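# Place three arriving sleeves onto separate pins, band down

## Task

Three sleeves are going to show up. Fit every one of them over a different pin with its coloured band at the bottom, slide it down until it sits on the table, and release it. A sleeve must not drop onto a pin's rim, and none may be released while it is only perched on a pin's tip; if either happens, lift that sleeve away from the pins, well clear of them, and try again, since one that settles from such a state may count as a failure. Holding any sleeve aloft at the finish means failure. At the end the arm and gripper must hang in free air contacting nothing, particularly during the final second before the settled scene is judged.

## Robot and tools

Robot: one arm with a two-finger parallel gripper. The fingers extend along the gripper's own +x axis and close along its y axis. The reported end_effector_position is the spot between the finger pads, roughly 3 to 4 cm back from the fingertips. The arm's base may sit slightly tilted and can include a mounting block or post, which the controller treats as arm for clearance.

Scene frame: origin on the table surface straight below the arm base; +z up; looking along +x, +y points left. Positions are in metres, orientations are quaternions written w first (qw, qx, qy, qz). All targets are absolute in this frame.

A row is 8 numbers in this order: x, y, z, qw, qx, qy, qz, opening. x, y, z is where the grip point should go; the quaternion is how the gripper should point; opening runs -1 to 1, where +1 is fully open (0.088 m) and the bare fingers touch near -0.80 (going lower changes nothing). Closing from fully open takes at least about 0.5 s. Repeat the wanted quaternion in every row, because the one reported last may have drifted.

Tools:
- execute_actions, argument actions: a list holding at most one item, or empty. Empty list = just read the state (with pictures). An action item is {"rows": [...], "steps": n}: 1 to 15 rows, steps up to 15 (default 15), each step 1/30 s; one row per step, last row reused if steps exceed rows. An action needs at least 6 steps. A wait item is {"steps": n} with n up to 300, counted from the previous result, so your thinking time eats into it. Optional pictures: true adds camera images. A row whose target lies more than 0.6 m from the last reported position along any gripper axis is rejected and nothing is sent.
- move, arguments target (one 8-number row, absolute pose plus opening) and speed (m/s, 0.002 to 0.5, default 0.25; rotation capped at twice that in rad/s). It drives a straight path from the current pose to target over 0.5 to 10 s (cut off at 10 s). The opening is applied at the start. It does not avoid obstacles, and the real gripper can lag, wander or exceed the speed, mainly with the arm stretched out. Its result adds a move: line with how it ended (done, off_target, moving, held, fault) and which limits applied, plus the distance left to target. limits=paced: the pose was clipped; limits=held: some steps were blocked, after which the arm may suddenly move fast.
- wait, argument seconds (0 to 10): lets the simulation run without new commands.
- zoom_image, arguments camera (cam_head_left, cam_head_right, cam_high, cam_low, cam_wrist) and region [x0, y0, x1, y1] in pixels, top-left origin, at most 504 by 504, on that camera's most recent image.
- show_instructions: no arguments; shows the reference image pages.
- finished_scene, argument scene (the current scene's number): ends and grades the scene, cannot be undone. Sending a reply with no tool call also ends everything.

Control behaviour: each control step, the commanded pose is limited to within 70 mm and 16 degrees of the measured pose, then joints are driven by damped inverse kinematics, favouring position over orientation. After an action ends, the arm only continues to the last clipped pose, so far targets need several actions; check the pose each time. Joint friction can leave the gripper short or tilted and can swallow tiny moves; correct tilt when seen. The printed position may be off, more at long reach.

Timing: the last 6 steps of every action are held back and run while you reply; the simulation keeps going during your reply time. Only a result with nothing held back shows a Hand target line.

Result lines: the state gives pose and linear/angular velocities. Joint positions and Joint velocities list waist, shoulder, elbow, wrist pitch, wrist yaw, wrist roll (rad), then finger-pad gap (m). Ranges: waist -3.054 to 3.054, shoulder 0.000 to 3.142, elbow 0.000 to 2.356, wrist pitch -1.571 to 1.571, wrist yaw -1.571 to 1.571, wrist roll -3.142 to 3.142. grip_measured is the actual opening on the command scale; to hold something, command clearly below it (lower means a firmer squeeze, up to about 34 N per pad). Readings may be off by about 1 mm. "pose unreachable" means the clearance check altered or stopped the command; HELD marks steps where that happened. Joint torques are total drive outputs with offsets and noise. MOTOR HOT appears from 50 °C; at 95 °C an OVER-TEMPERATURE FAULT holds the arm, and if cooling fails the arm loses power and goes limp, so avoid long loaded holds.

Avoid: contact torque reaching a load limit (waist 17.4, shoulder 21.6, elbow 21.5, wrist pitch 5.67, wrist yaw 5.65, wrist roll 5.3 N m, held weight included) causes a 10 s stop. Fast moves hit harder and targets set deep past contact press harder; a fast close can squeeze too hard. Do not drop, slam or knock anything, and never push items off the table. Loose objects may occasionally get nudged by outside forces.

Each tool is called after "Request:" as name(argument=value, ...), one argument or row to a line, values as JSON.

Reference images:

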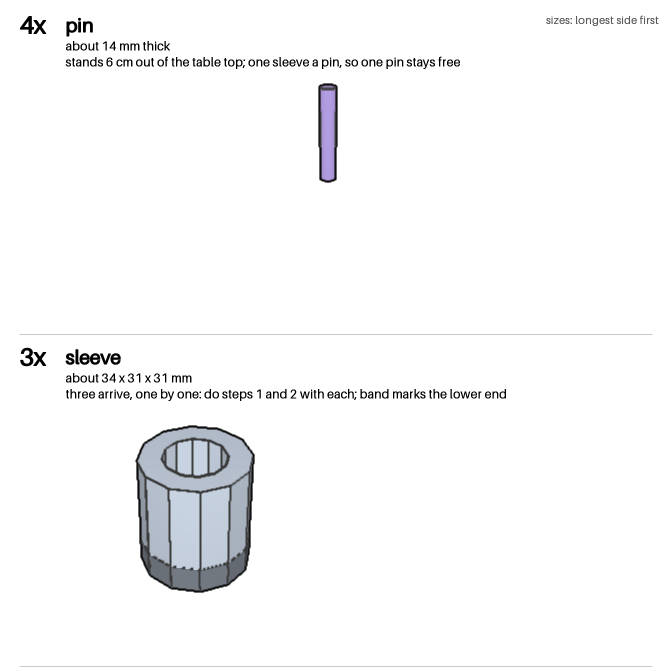

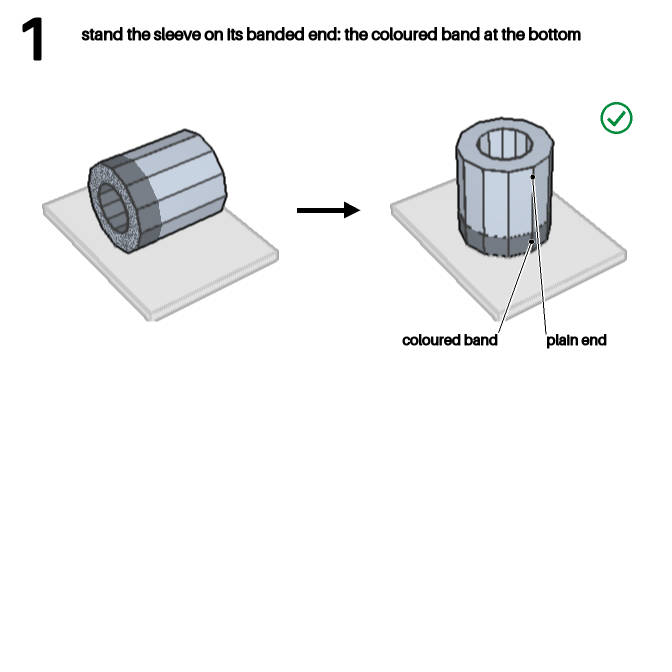

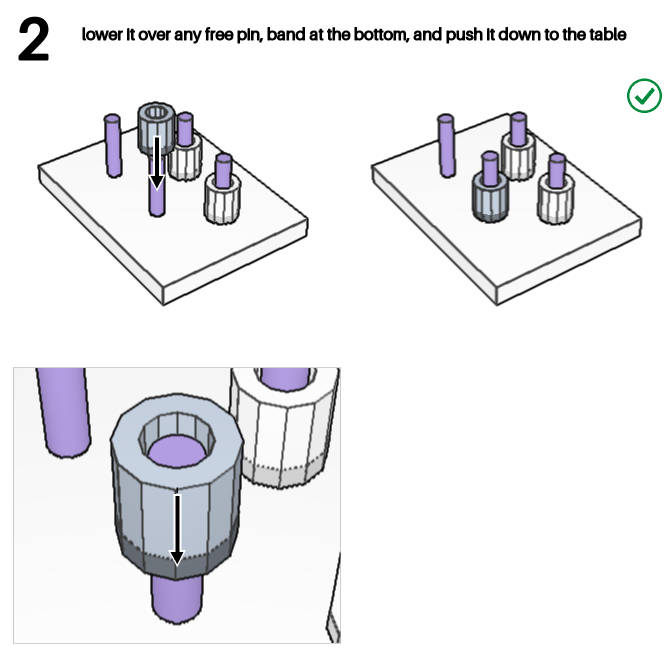

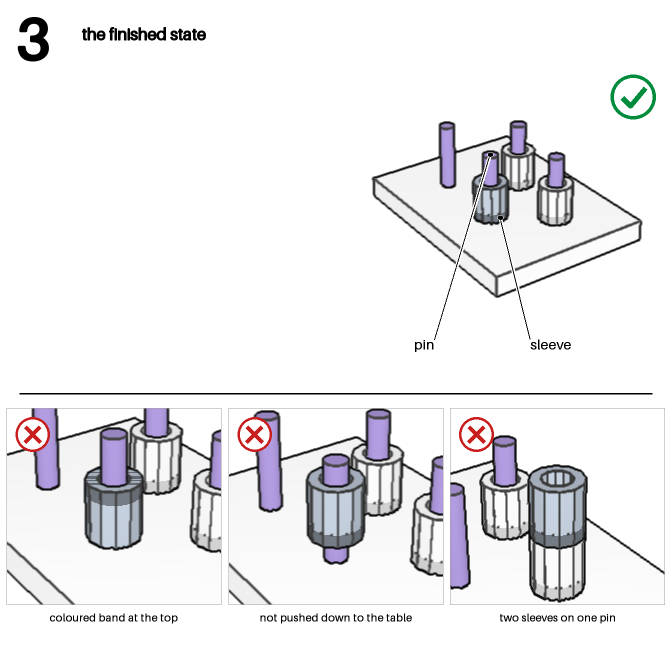

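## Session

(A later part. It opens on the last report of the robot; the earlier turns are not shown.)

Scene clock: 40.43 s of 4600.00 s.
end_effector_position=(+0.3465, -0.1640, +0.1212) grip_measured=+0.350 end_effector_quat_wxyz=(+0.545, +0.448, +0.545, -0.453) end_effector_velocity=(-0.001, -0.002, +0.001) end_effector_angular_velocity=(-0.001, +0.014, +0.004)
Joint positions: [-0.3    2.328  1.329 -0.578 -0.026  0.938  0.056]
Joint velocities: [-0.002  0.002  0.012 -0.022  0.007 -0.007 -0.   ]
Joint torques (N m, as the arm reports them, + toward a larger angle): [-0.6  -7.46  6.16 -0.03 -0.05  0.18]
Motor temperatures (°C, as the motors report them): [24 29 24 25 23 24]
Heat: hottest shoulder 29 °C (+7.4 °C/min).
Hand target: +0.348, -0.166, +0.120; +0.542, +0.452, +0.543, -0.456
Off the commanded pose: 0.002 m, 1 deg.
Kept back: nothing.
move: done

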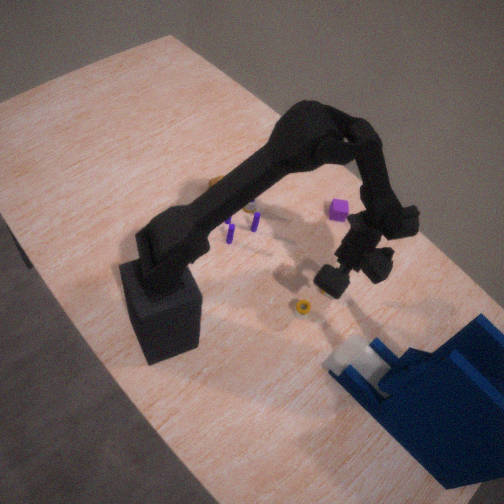

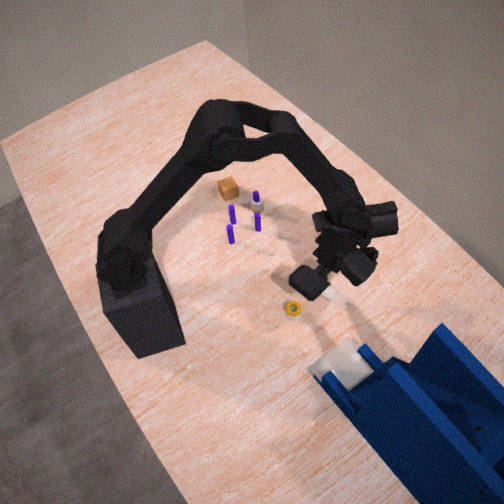

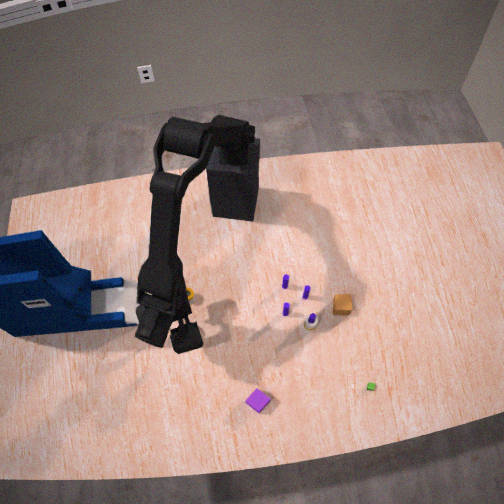

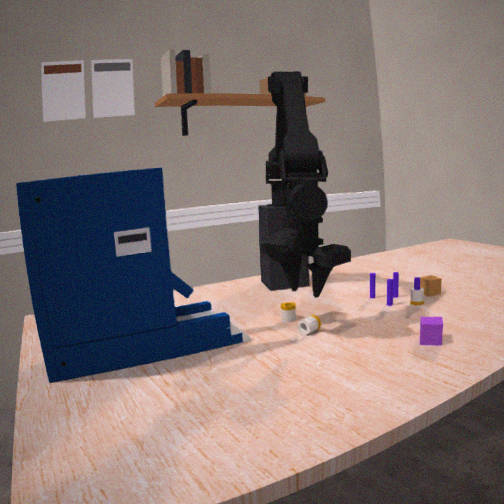

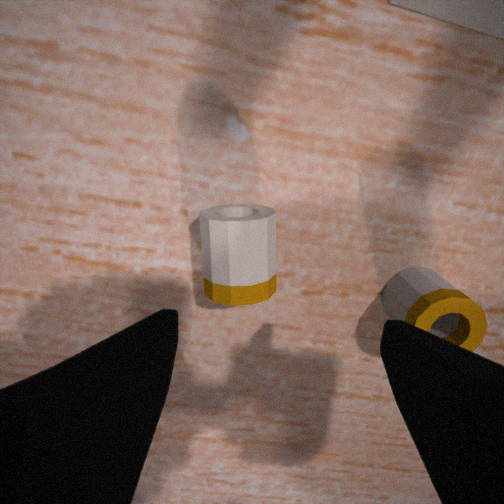

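Request:
move(
  target=[0.362,-0.174,0.085,0.3913,0.5391,0.6777,-0.3113,0.35],
  speed=0.2,
)

Scene clock: 42.67 s of 4600.00 s.
end_effector_position=(+0.3616, -0.1729, +0.0866) grip_measured=+0.350 end_effector_quat_wxyz=(+0.393, +0.537, +0.677, -0.314) end_effector_velocity=(+0.003, +0.001, +0.005) end_effector_angular_velocity=(+0.026, -0.012, +0.008)
Joint positions: [-0.43   2.779  1.961 -1.158 -0.379  0.687  0.056]
Joint velocities: [-0.002  0.007  0.032 -0.037 -0.022 -0.022 -0.   ]
Joint torques (N m, as the arm reports them, + toward a larger angle): [-0.64 -8.76  6.07 -0.85 -0.29 -0.21]
Motor temperatures (°C, as the motors report them): [24 29 25 25 23 24]
Heat: hottest shoulder 29 °C (+7.0 °C/min).
Hand target: +0.362, -0.174, +0.085; +0.392, +0.538, +0.678, -0.311
Off the commanded pose: 0.002 m, 0 deg.
Kept back: nothing.
move: done

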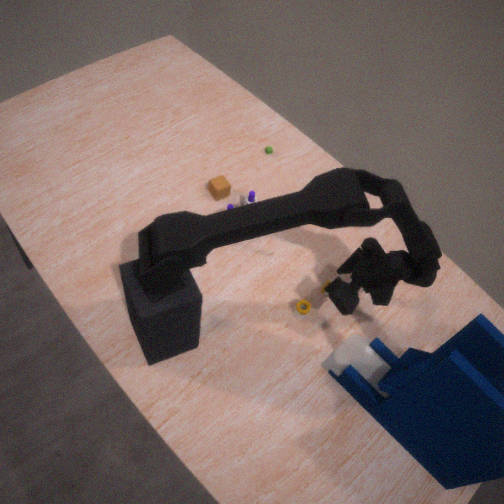

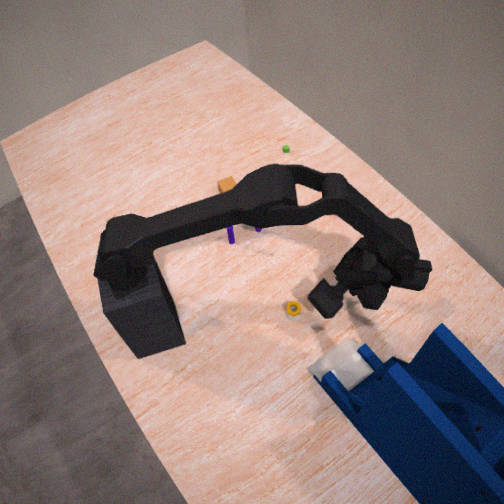

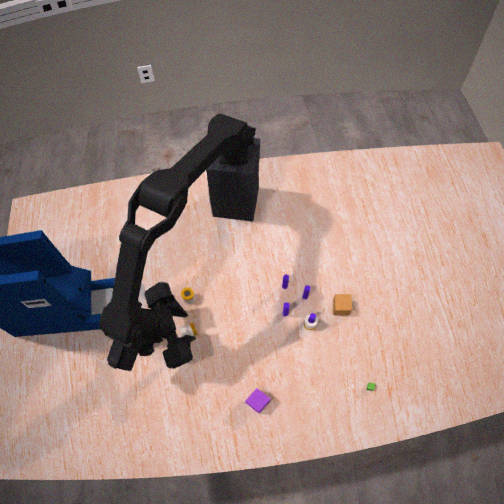

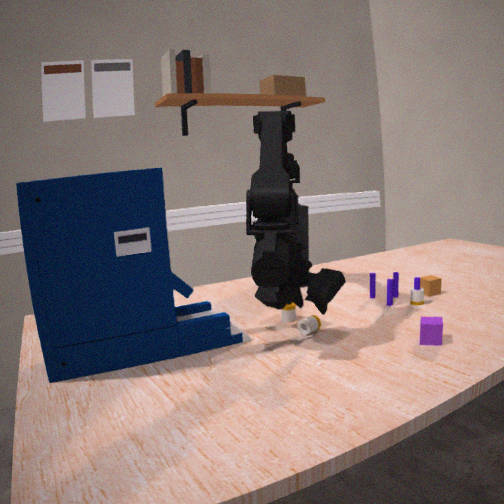

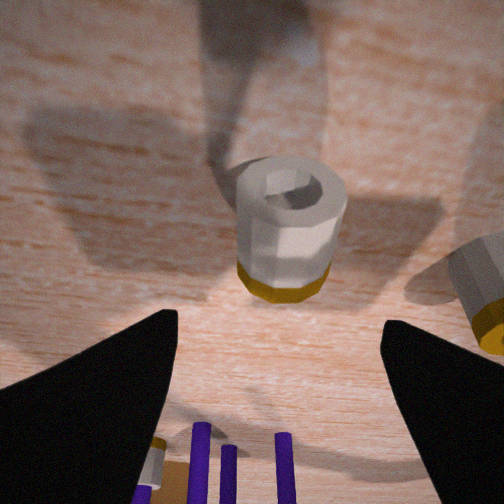

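Request:
move(
  target=[0.361,-0.174,0.044,0.3913,0.5391,0.6777,-0.3113,0.35],
  speed=0.07,
)

Request:
zoom_image(
  camera="cam_low",
  region=[250,270,370,360],
)

Scene clock: 43.93 s of 4600.00 s.
end_effector_position=(+0.3597, -0.1730, +0.0461) grip_measured=+0.350 end_effector_quat_wxyz=(+0.390, +0.537, +0.679, -0.314) end_effector_velocity=(+0.007, -0.004, +0.003) end_effector_angular_velocity=(-0.008, -0.030, +0.002)
Joint positions: [-0.43   2.888  2.005 -1.099 -0.38   0.686  0.056]
Joint velocities: [-0.002 -0.002  0.017  0.007 -0.007 -0.007  0.   ]
Joint torques (N m, as the arm reports them, + toward a larger angle): [-0.55 -8.86  5.79 -0.42 -0.3  -0.1 ]
Motor temperatures (°C, as the motors report them): [24 30 25 25 23 24]
Heat: hottest shoulder 30 °C (+8.2 °C/min).
Hand target: +0.361, -0.174, +0.044; +0.391, +0.539, +0.678, -0.311
Off the commanded pose: 0.003 m, 0 deg.
Kept back: nothing.
move: done

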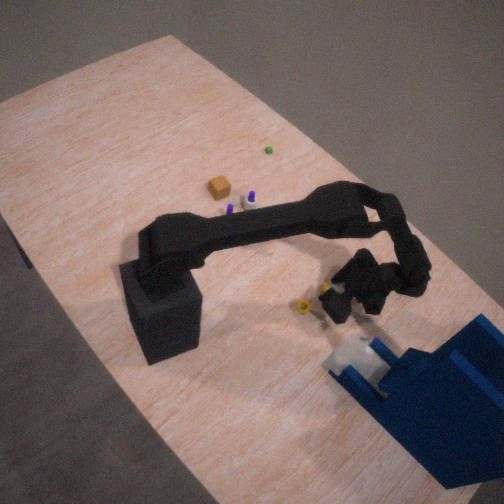

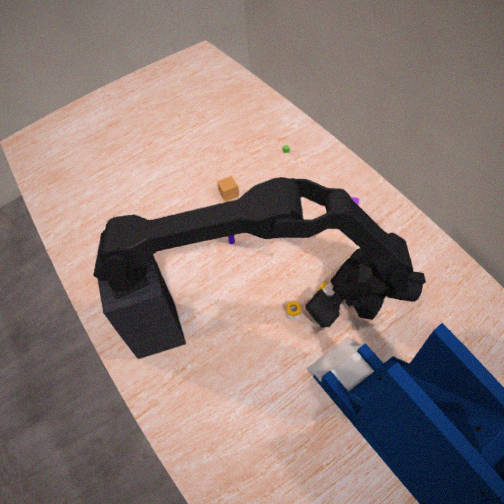

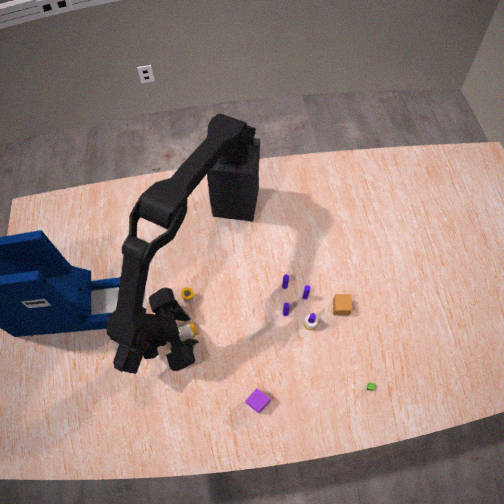

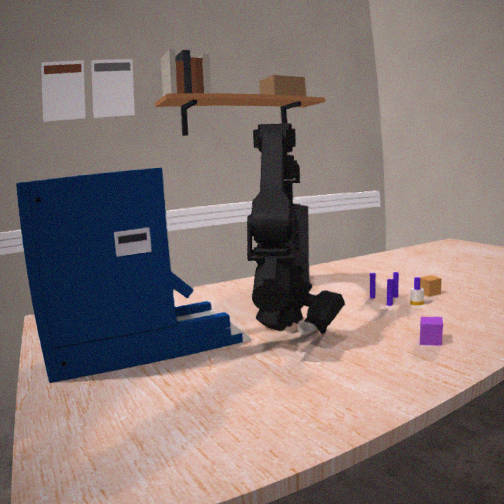

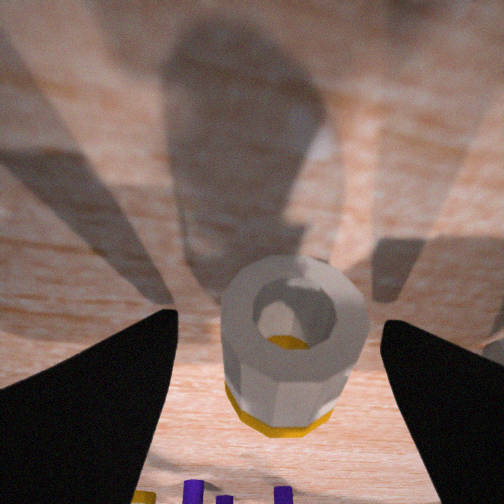

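Region (250, 270, 370, 360) of cam_low's 504x504 image, scaled by 4.200, with more detail than that image has; it fills the top 378 rows of this view, and the rest is white.

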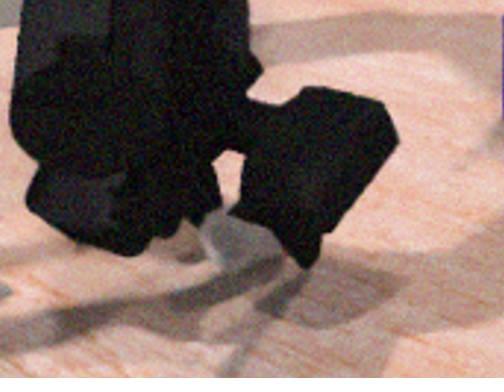

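Request:
move(
  target=[0.361,-0.174,0.044,0.3913,0.5391,0.6777,-0.3113,-0.45],
  speed=0.05,
)

Request:
move(
  target=[0.361,-0.165,0.12,0.3913,0.5391,0.6777,-0.3113,-0.45],
  speed=0.15,
)

Request:
move(
  target=[0.40,-0.07,0.08,0.9622,0.0226,0.2578,-0.0842,-0.45],
  speed=0.35,
)

Request:
move(
  target=[0.40,-0.07,0.036,0.9622,0.0226,0.2578,-0.0842,-0.45],
  speed=0.05,
)

Request:
zoom_image(
  camera="cam_low",
  region=[310,280,410,355],
)

Scene clock: 44.93 s of 4600.00 s.
end_effector_position=(+0.3600, -0.1732, +0.0461) grip_measured=-0.182 end_effector_quat_wxyz=(+0.390, +0.537, +0.679, -0.314) end_effector_velocity=(+0.003, -0.002, +0.001) end_effector_angular_velocity=(-0.000, -0.018, +0.001)
Joint positions: [-0.43   2.889  2.006 -1.099 -0.38   0.686  0.03 ]
Joint velocities: [-0.002 -0.002  0.002  0.007 -0.007 -0.007 -0.   ]
Joint torques (N m, as the arm reports them, + toward a larger angle): [-0.54 -8.96  5.71 -0.39 -0.31 -0.1 ]
Motor temperatures (°C, as the motors report them): [24 30 25 25 23 24]
Heat: hottest shoulder 30 °C (+8.0 °C/min).
Hand target: +0.361, -0.174, +0.044; +0.391, +0.539, +0.678, -0.311
Off the commanded pose: 0.002 m, 0 deg.
Kept back: nothing.
move: done

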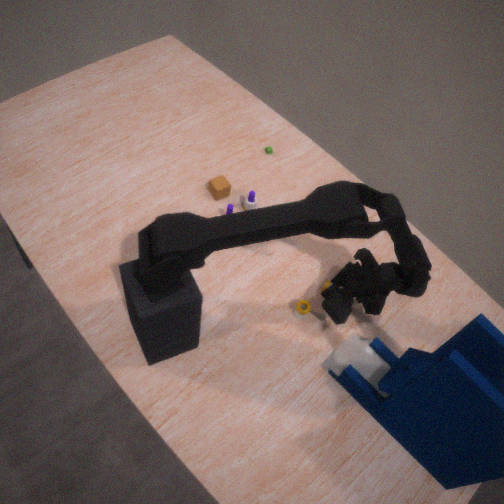

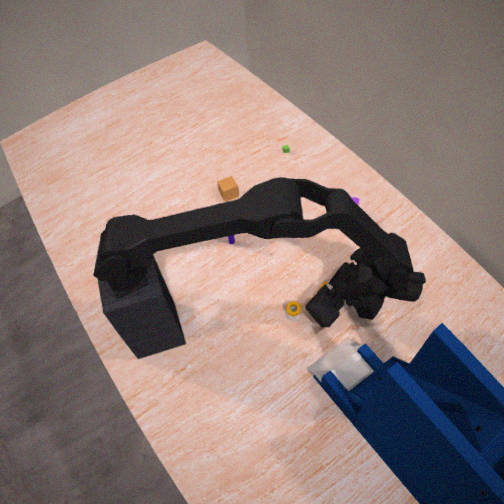

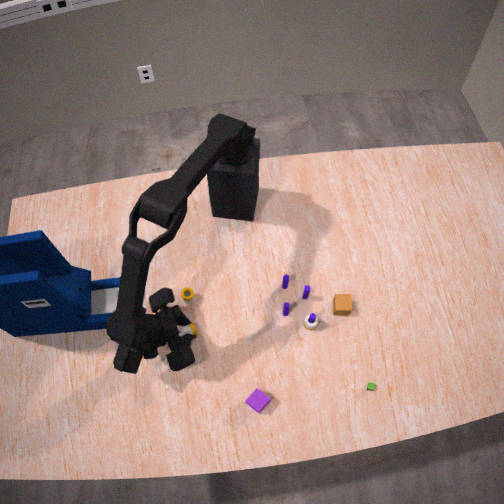

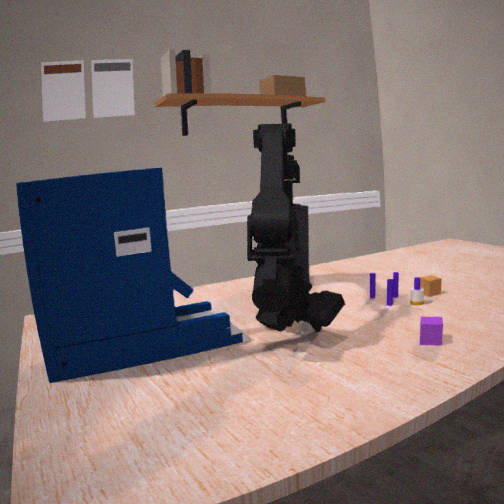

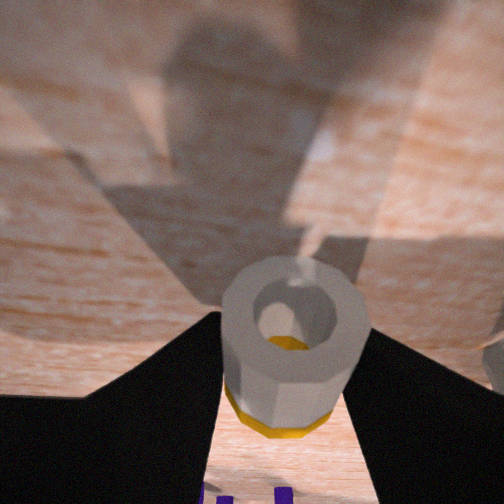

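Scene clock: 46.00 s of 4600.00 s.
end_effector_position=(+0.3591, -0.1663, +0.1139) grip_measured=-0.184 end_effector_quat_wxyz=(+0.390, +0.537, +0.680, -0.311) end_effector_velocity=(+0.003, -0.004, +0.003) end_effector_angular_velocity=(-0.003, -0.022, -0.003)
Joint positions: [-0.424  2.697  1.912 -1.197 -0.385  0.686  0.03 ]
Joint velocities: [-0.007 -0.007  0.002  0.007 -0.007 -0.007  0.   ]
Joint torques (N m, as the arm reports them, + toward a larger angle): [ -0.13 -11.25   4.55  -0.86  -0.31   0.18]
Motor temperatures (°C, as the motors report them): [24 30 25 25 23 24]
Heat: hottest shoulder 30 °C (+7.8 °C/min).
Hand target: +0.361, -0.165, +0.120; +0.392, +0.539, +0.678, -0.311
Off the commanded pose: 0.007 m, 0 deg.
Kept back: nothing.
move: done

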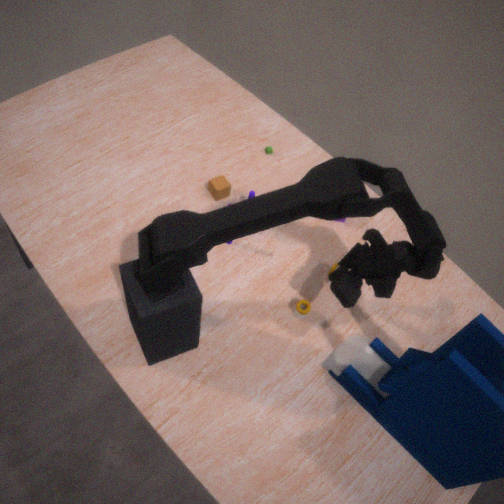

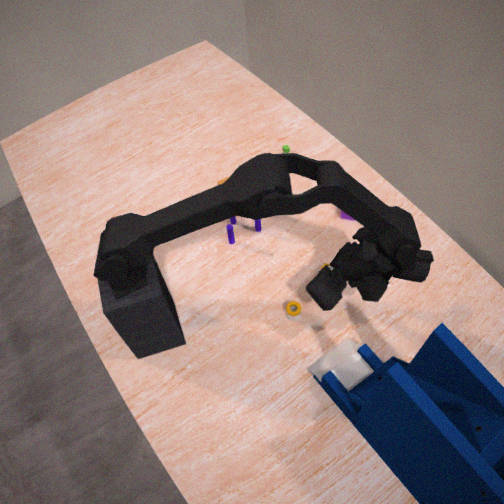

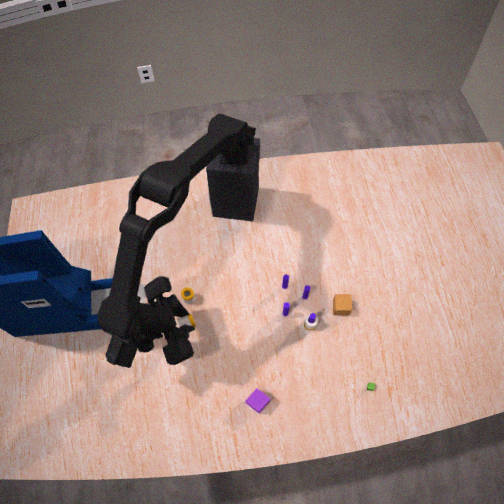

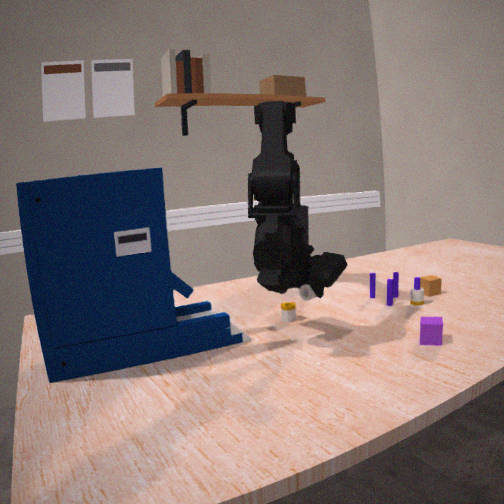

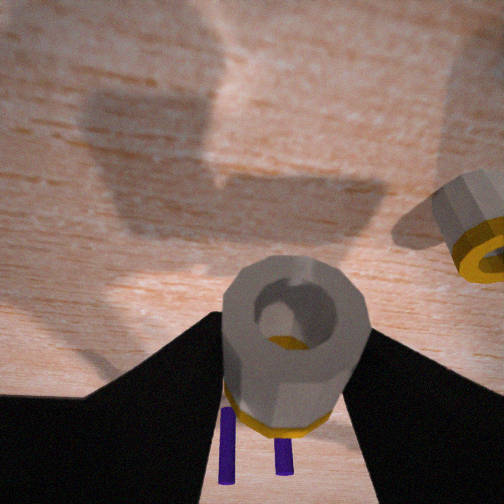

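Scene clock: 49.27 s of 4600.00 s.
end_effector_position=(+0.3994, -0.0707, +0.0814) grip_measured=-0.188 end_effector_quat_wxyz=(+0.961, +0.030, +0.258, -0.090) end_effector_velocity=(-0.001, +0.000, -0.001) end_effector_angular_velocity=(-0.004, -0.007, +0.008)
Joint positions: [-0.02   2.661  0.702  1.437 -0.001  0.052  0.03 ]
Joint velocities: [-0.002  0.012 -0.002  0.022 -0.007 -0.007  0.   ]
Joint torques (N m, as the arm reports them, + toward a larger angle): [ 0.   -5.94  2.59  2.13  0.08 -0.21]
Motor temperatures (°C, as the motors report them): [24 31 25 25 23 24]
Heat: hottest shoulder 31 °C (+8.5 °C/min).
Hand target: +0.400, -0.070, +0.080; +0.962, +0.025, +0.257, -0.088
Off the commanded pose: 0.002 m, 1 deg.
Kept back: nothing.
move: done

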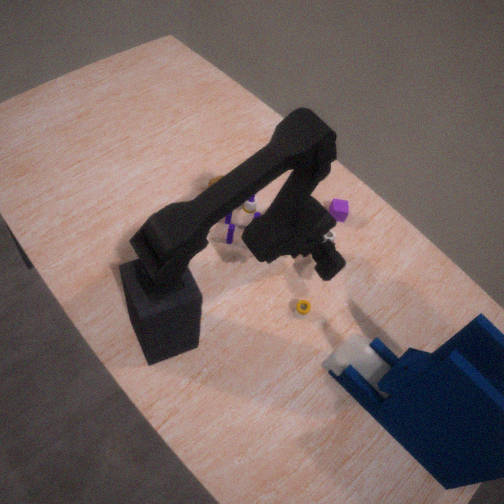

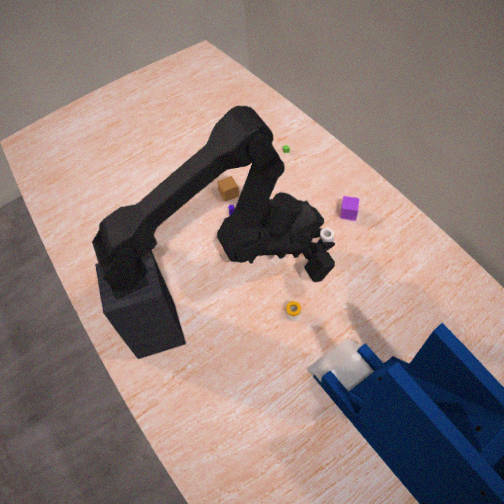

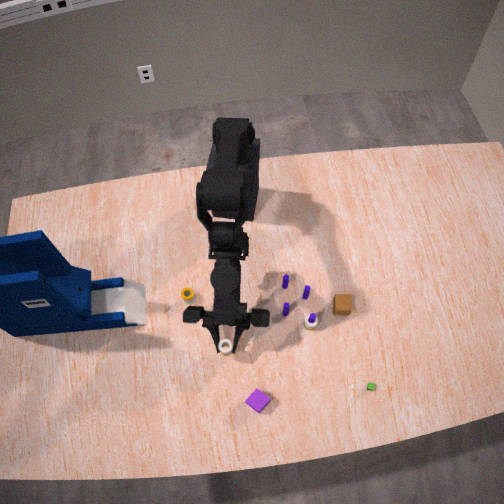

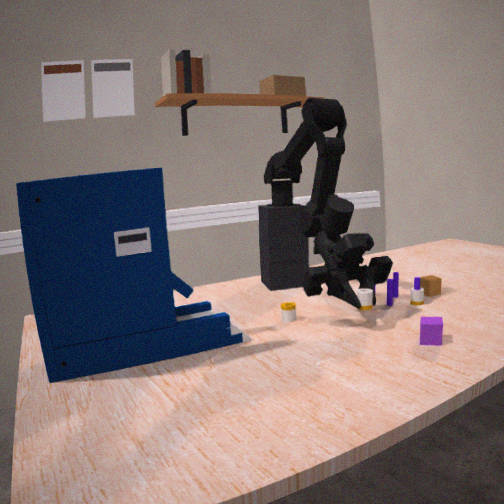

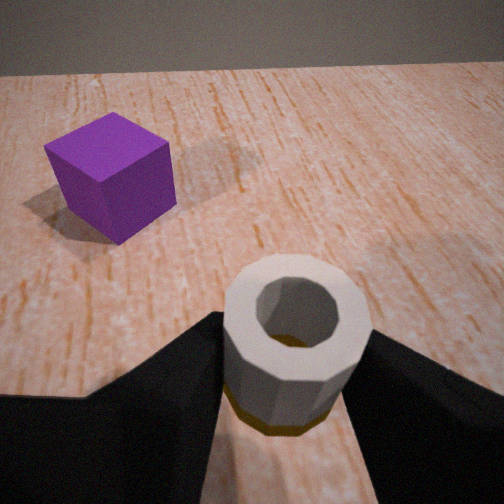

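Scene clock: 50.53 s of 4600.00 s.
end_effector_position=(+0.3997, -0.0718, +0.0376) grip_measured=-0.189 end_effector_quat_wxyz=(+0.962, +0.026, +0.258, -0.088) end_effector_velocity=(+0.001, +0.002, -0.001) end_effector_angular_velocity=(-0.015, +0.006, +0.020)
Joint positions: [-0.019  2.854  0.821  1.512 -0.001  0.044  0.03 ]
Joint velocities: [ 0.002  0.002  0.007 -0.007 -0.007 -0.022  0.   ]
Joint torques (N m, as the arm reports them, + toward a larger angle): [ 0.   -6.09  2.22  2.12 -0.07 -0.19]
Motor temperatures (°C, as the motors report them): [24 31 25 25 23 24]
Heat: hottest shoulder 31 °C (+8.3 °C/min).
Hand target: +0.400, -0.070, +0.036; +0.962, +0.023, +0.258, -0.084
Off the commanded pose: 0.002 m, 1 deg.
Kept back: nothing.
move: done

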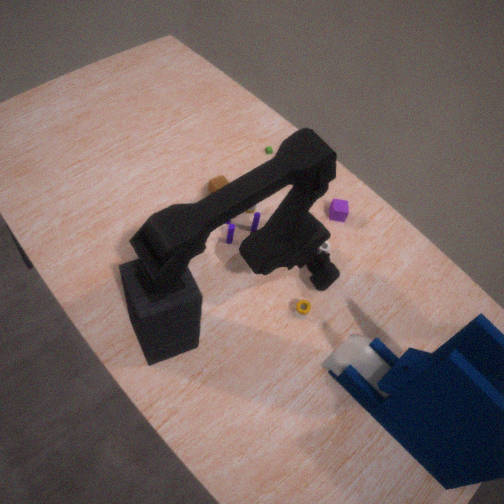

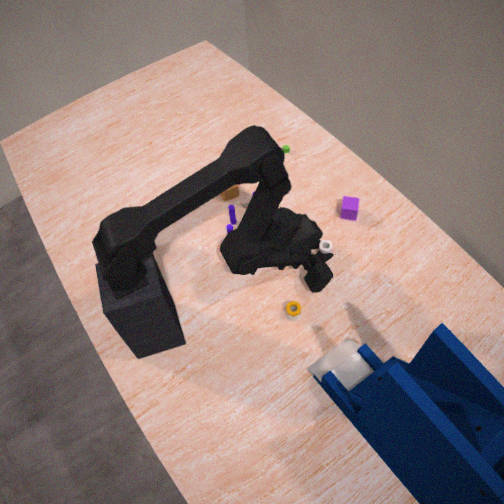

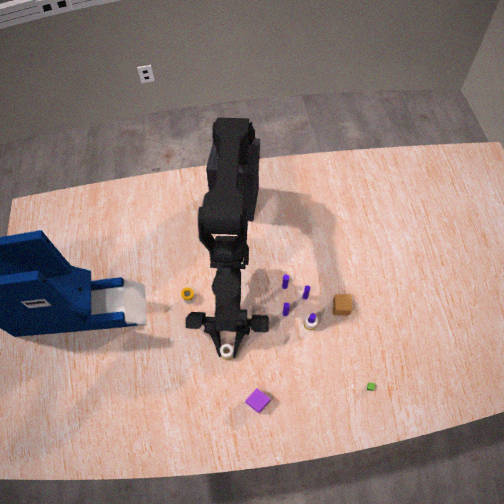

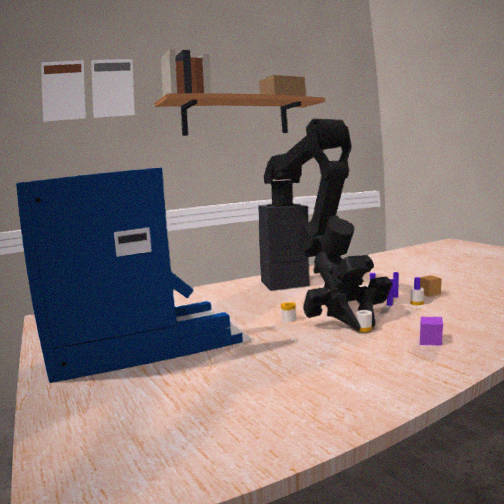

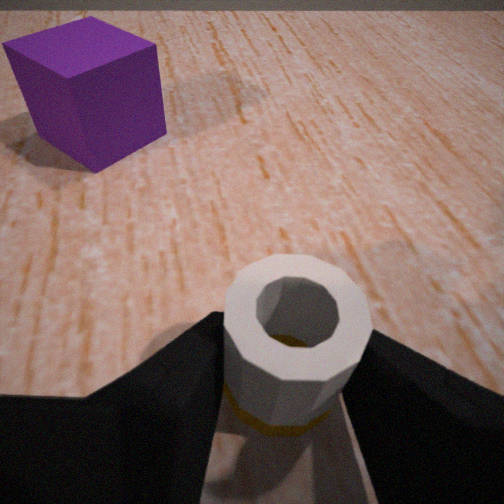

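Region (310, 280, 410, 355) of cam_low's 504x504 image, scaled by 5.040, with more detail than that image has; it fills the top 378 rows of this view, and the rest is white.

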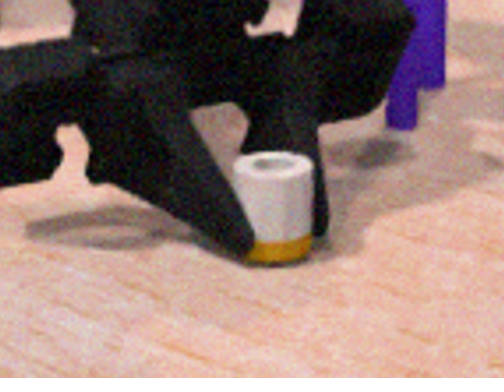

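Request:
move(
  target=[0.40,-0.07,0.030,0.9622,0.0226,0.2578,-0.0842,-0.45],
  speed=0.015,
)

Request:
move(
  target=[0.40,-0.071,0.034,0.9622,0.0226,0.2578,-0.0842,0.3],
  speed=0.015,
)

Request:
move(
  target=[0.421,-0.076,0.059,0.8258,0.0488,0.5571,-0.0723,0.3],
  speed=0.25,
)

Scene clock: 51.50 s of 4600.00 s.
end_effector_position=(+0.4015, -0.0721, +0.0341) grip_measured=-0.189 end_effector_quat_wxyz=(+0.963, +0.026, +0.254, -0.088) end_effector_velocity=(+0.001, -0.000, -0.001) end_effector_angular_velocity=(+0.003, +0.002, -0.008)
Joint positions: [-0.019  2.875  0.84   1.523 -0.001  0.044  0.03 ]
Joint velocities: [ 0.002  0.002  0.007 -0.007  0.007  0.007  0.   ]
Joint torques (N m, as the arm reports them, + toward a larger angle): [ 0.05 -5.68  2.13  1.83 -0.06 -0.18]
Motor temperatures (°C, as the motors report them): [24 31 25 26 23 24]
Heat: hottest shoulder 31 °C (+8.2 °C/min).
Hand target: +0.400, -0.070, +0.030; +0.962, +0.023, +0.258, -0.084
Off the commanded pose: 0.005 m, 1 deg.
Kept back: nothing.
move: done

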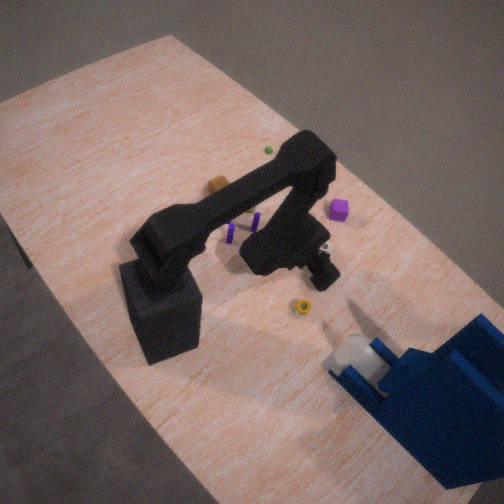

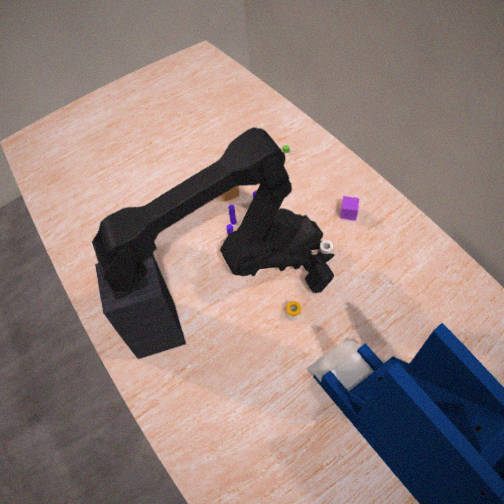

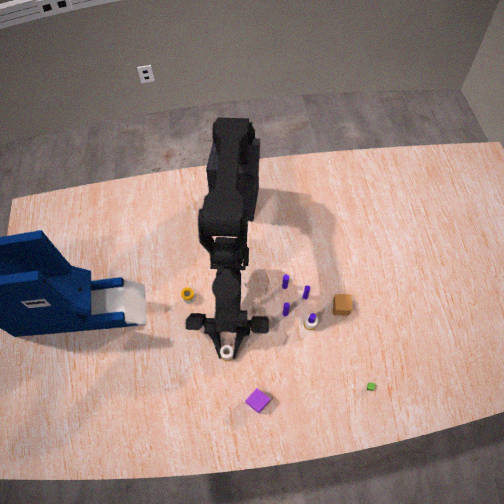

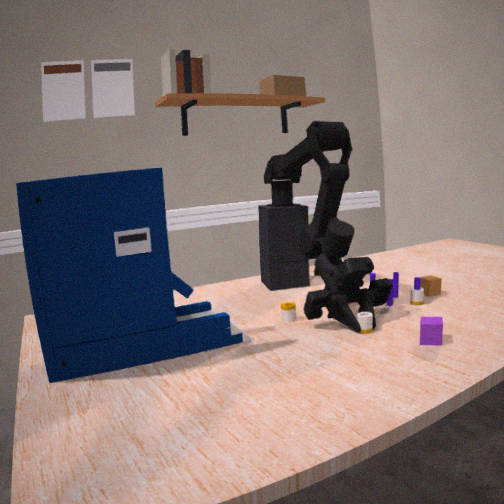

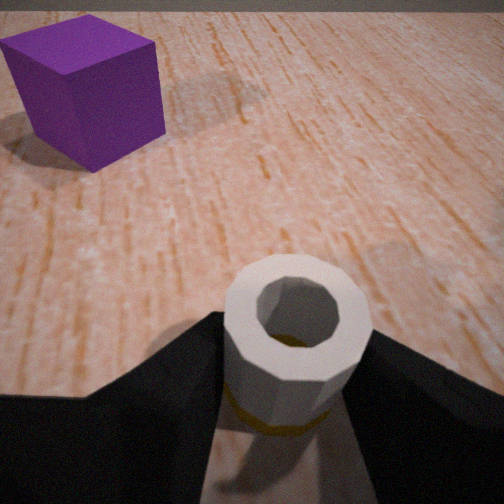

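Scene clock: 52.23 s of 4600.00 s.
end_effector_position=(+0.4000, -0.0716, +0.0330) grip_measured=+0.298 end_effector_quat_wxyz=(+0.962, +0.025, +0.257, -0.087) end_effector_velocity=(+0.001, +0.002, +0.002) end_effector_angular_velocity=(+0.009, -0.009, +0.005)
Joint positions: [-0.019  2.876  0.836  1.52  -0.002  0.043  0.054]
Joint velocities: [ 0.002 -0.002 -0.002  0.007 -0.007  0.007  0.001]
Joint torques (N m, as the arm reports them, + toward a larger angle): [-0.32 -7.17  1.38  1.67 -0.12 -0.18]
Motor temperatures (°C, as the motors report them): [24 31 25 26 23 24]
Heat: hottest shoulder 31 °C (+8.0 °C/min).
Hand target: +0.400, -0.071, +0.034; +0.962, +0.023, +0.258, -0.084
Off the commanded pose: 0.001 m, 0 deg.
Kept back: nothing.
move: done

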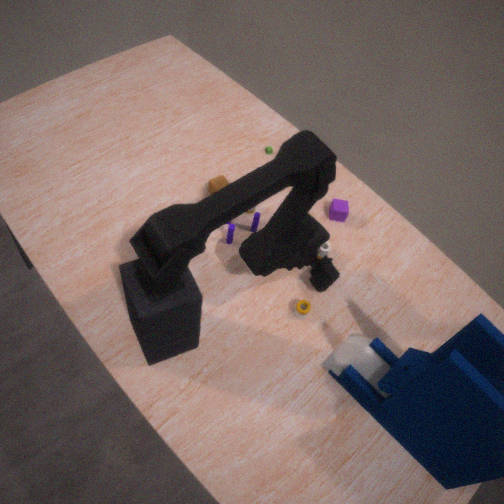

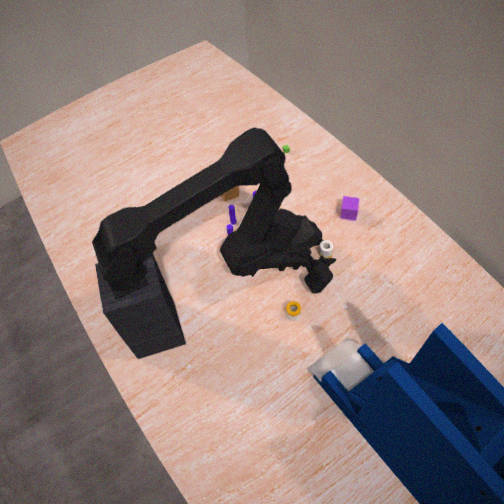

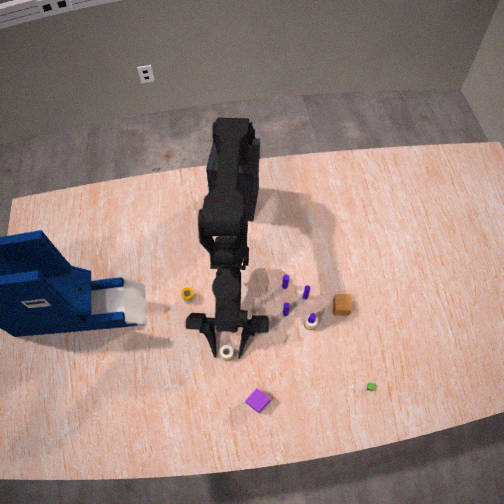

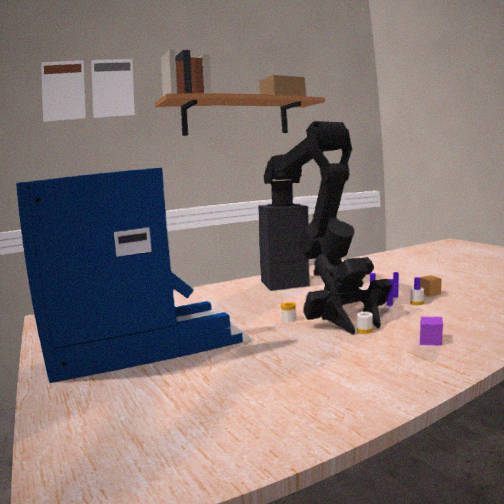

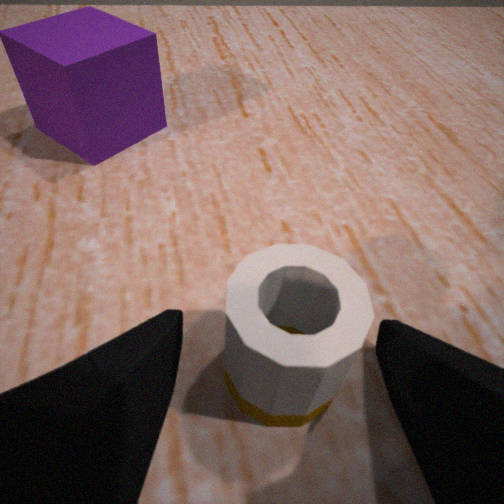

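Scene clock: 54.10 s of 4600.00 s.
end_effector_position=(+0.4148, -0.0742, +0.0531) grip_measured=+0.300 end_effector_quat_wxyz=(+0.821, +0.048, +0.564, -0.074) end_effector_velocity=(+0.004, +0.002, +0.003) end_effector_angular_velocity=(+0.023, -0.001, -0.001)
Joint positions: [-0.03   2.475  1.139  0.138 -0.028  0.013  0.054]
Joint velocities: [-0.002 -0.002  0.017 -0.022 -0.022  0.007 -0.   ]
Joint torques (N m, as the arm reports them, + toward a larger angle): [-0.65 -9.2   5.15  0.73 -0.14 -0.2 ]
Motor temperatures (°C, as the motors report them): [24 31 25 26 23 24]
Heat: hottest shoulder 31 °C (+7.8 °C/min).
Hand target: +0.421, -0.076, +0.059; +0.826, +0.047, +0.557, -0.071
Off the commanded pose: 0.009 m, 1 deg.
Kept back: nothing.
move: off_target

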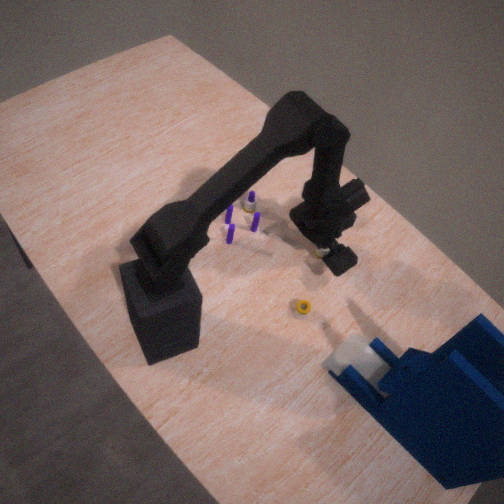

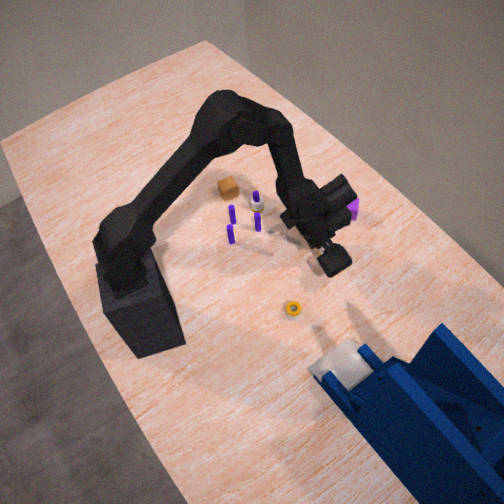

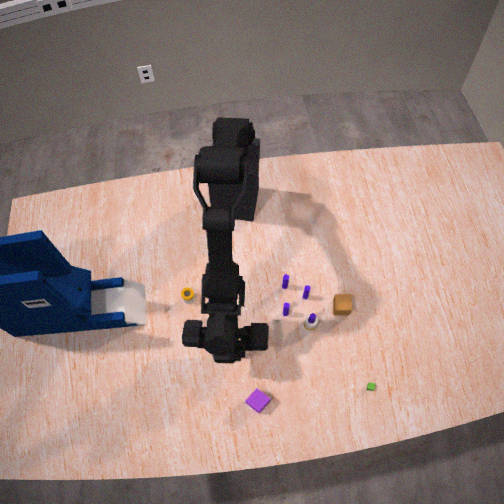

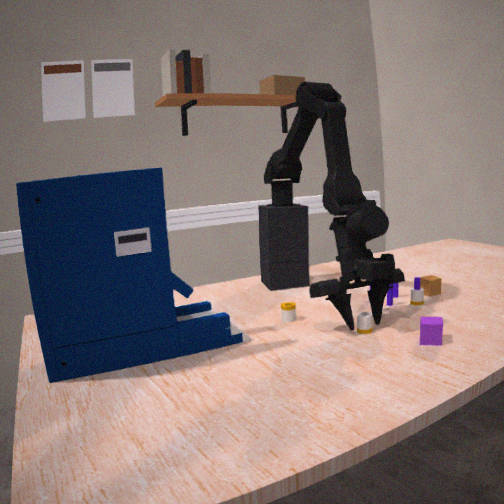

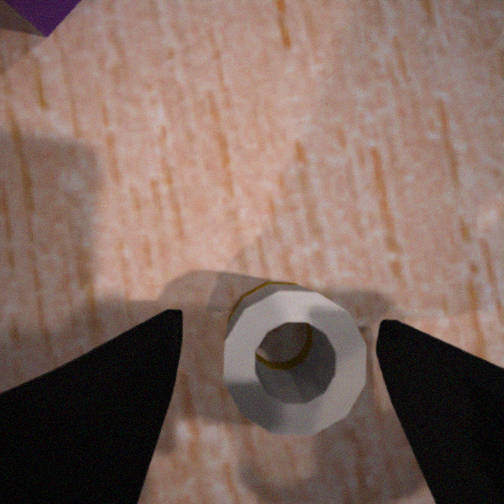

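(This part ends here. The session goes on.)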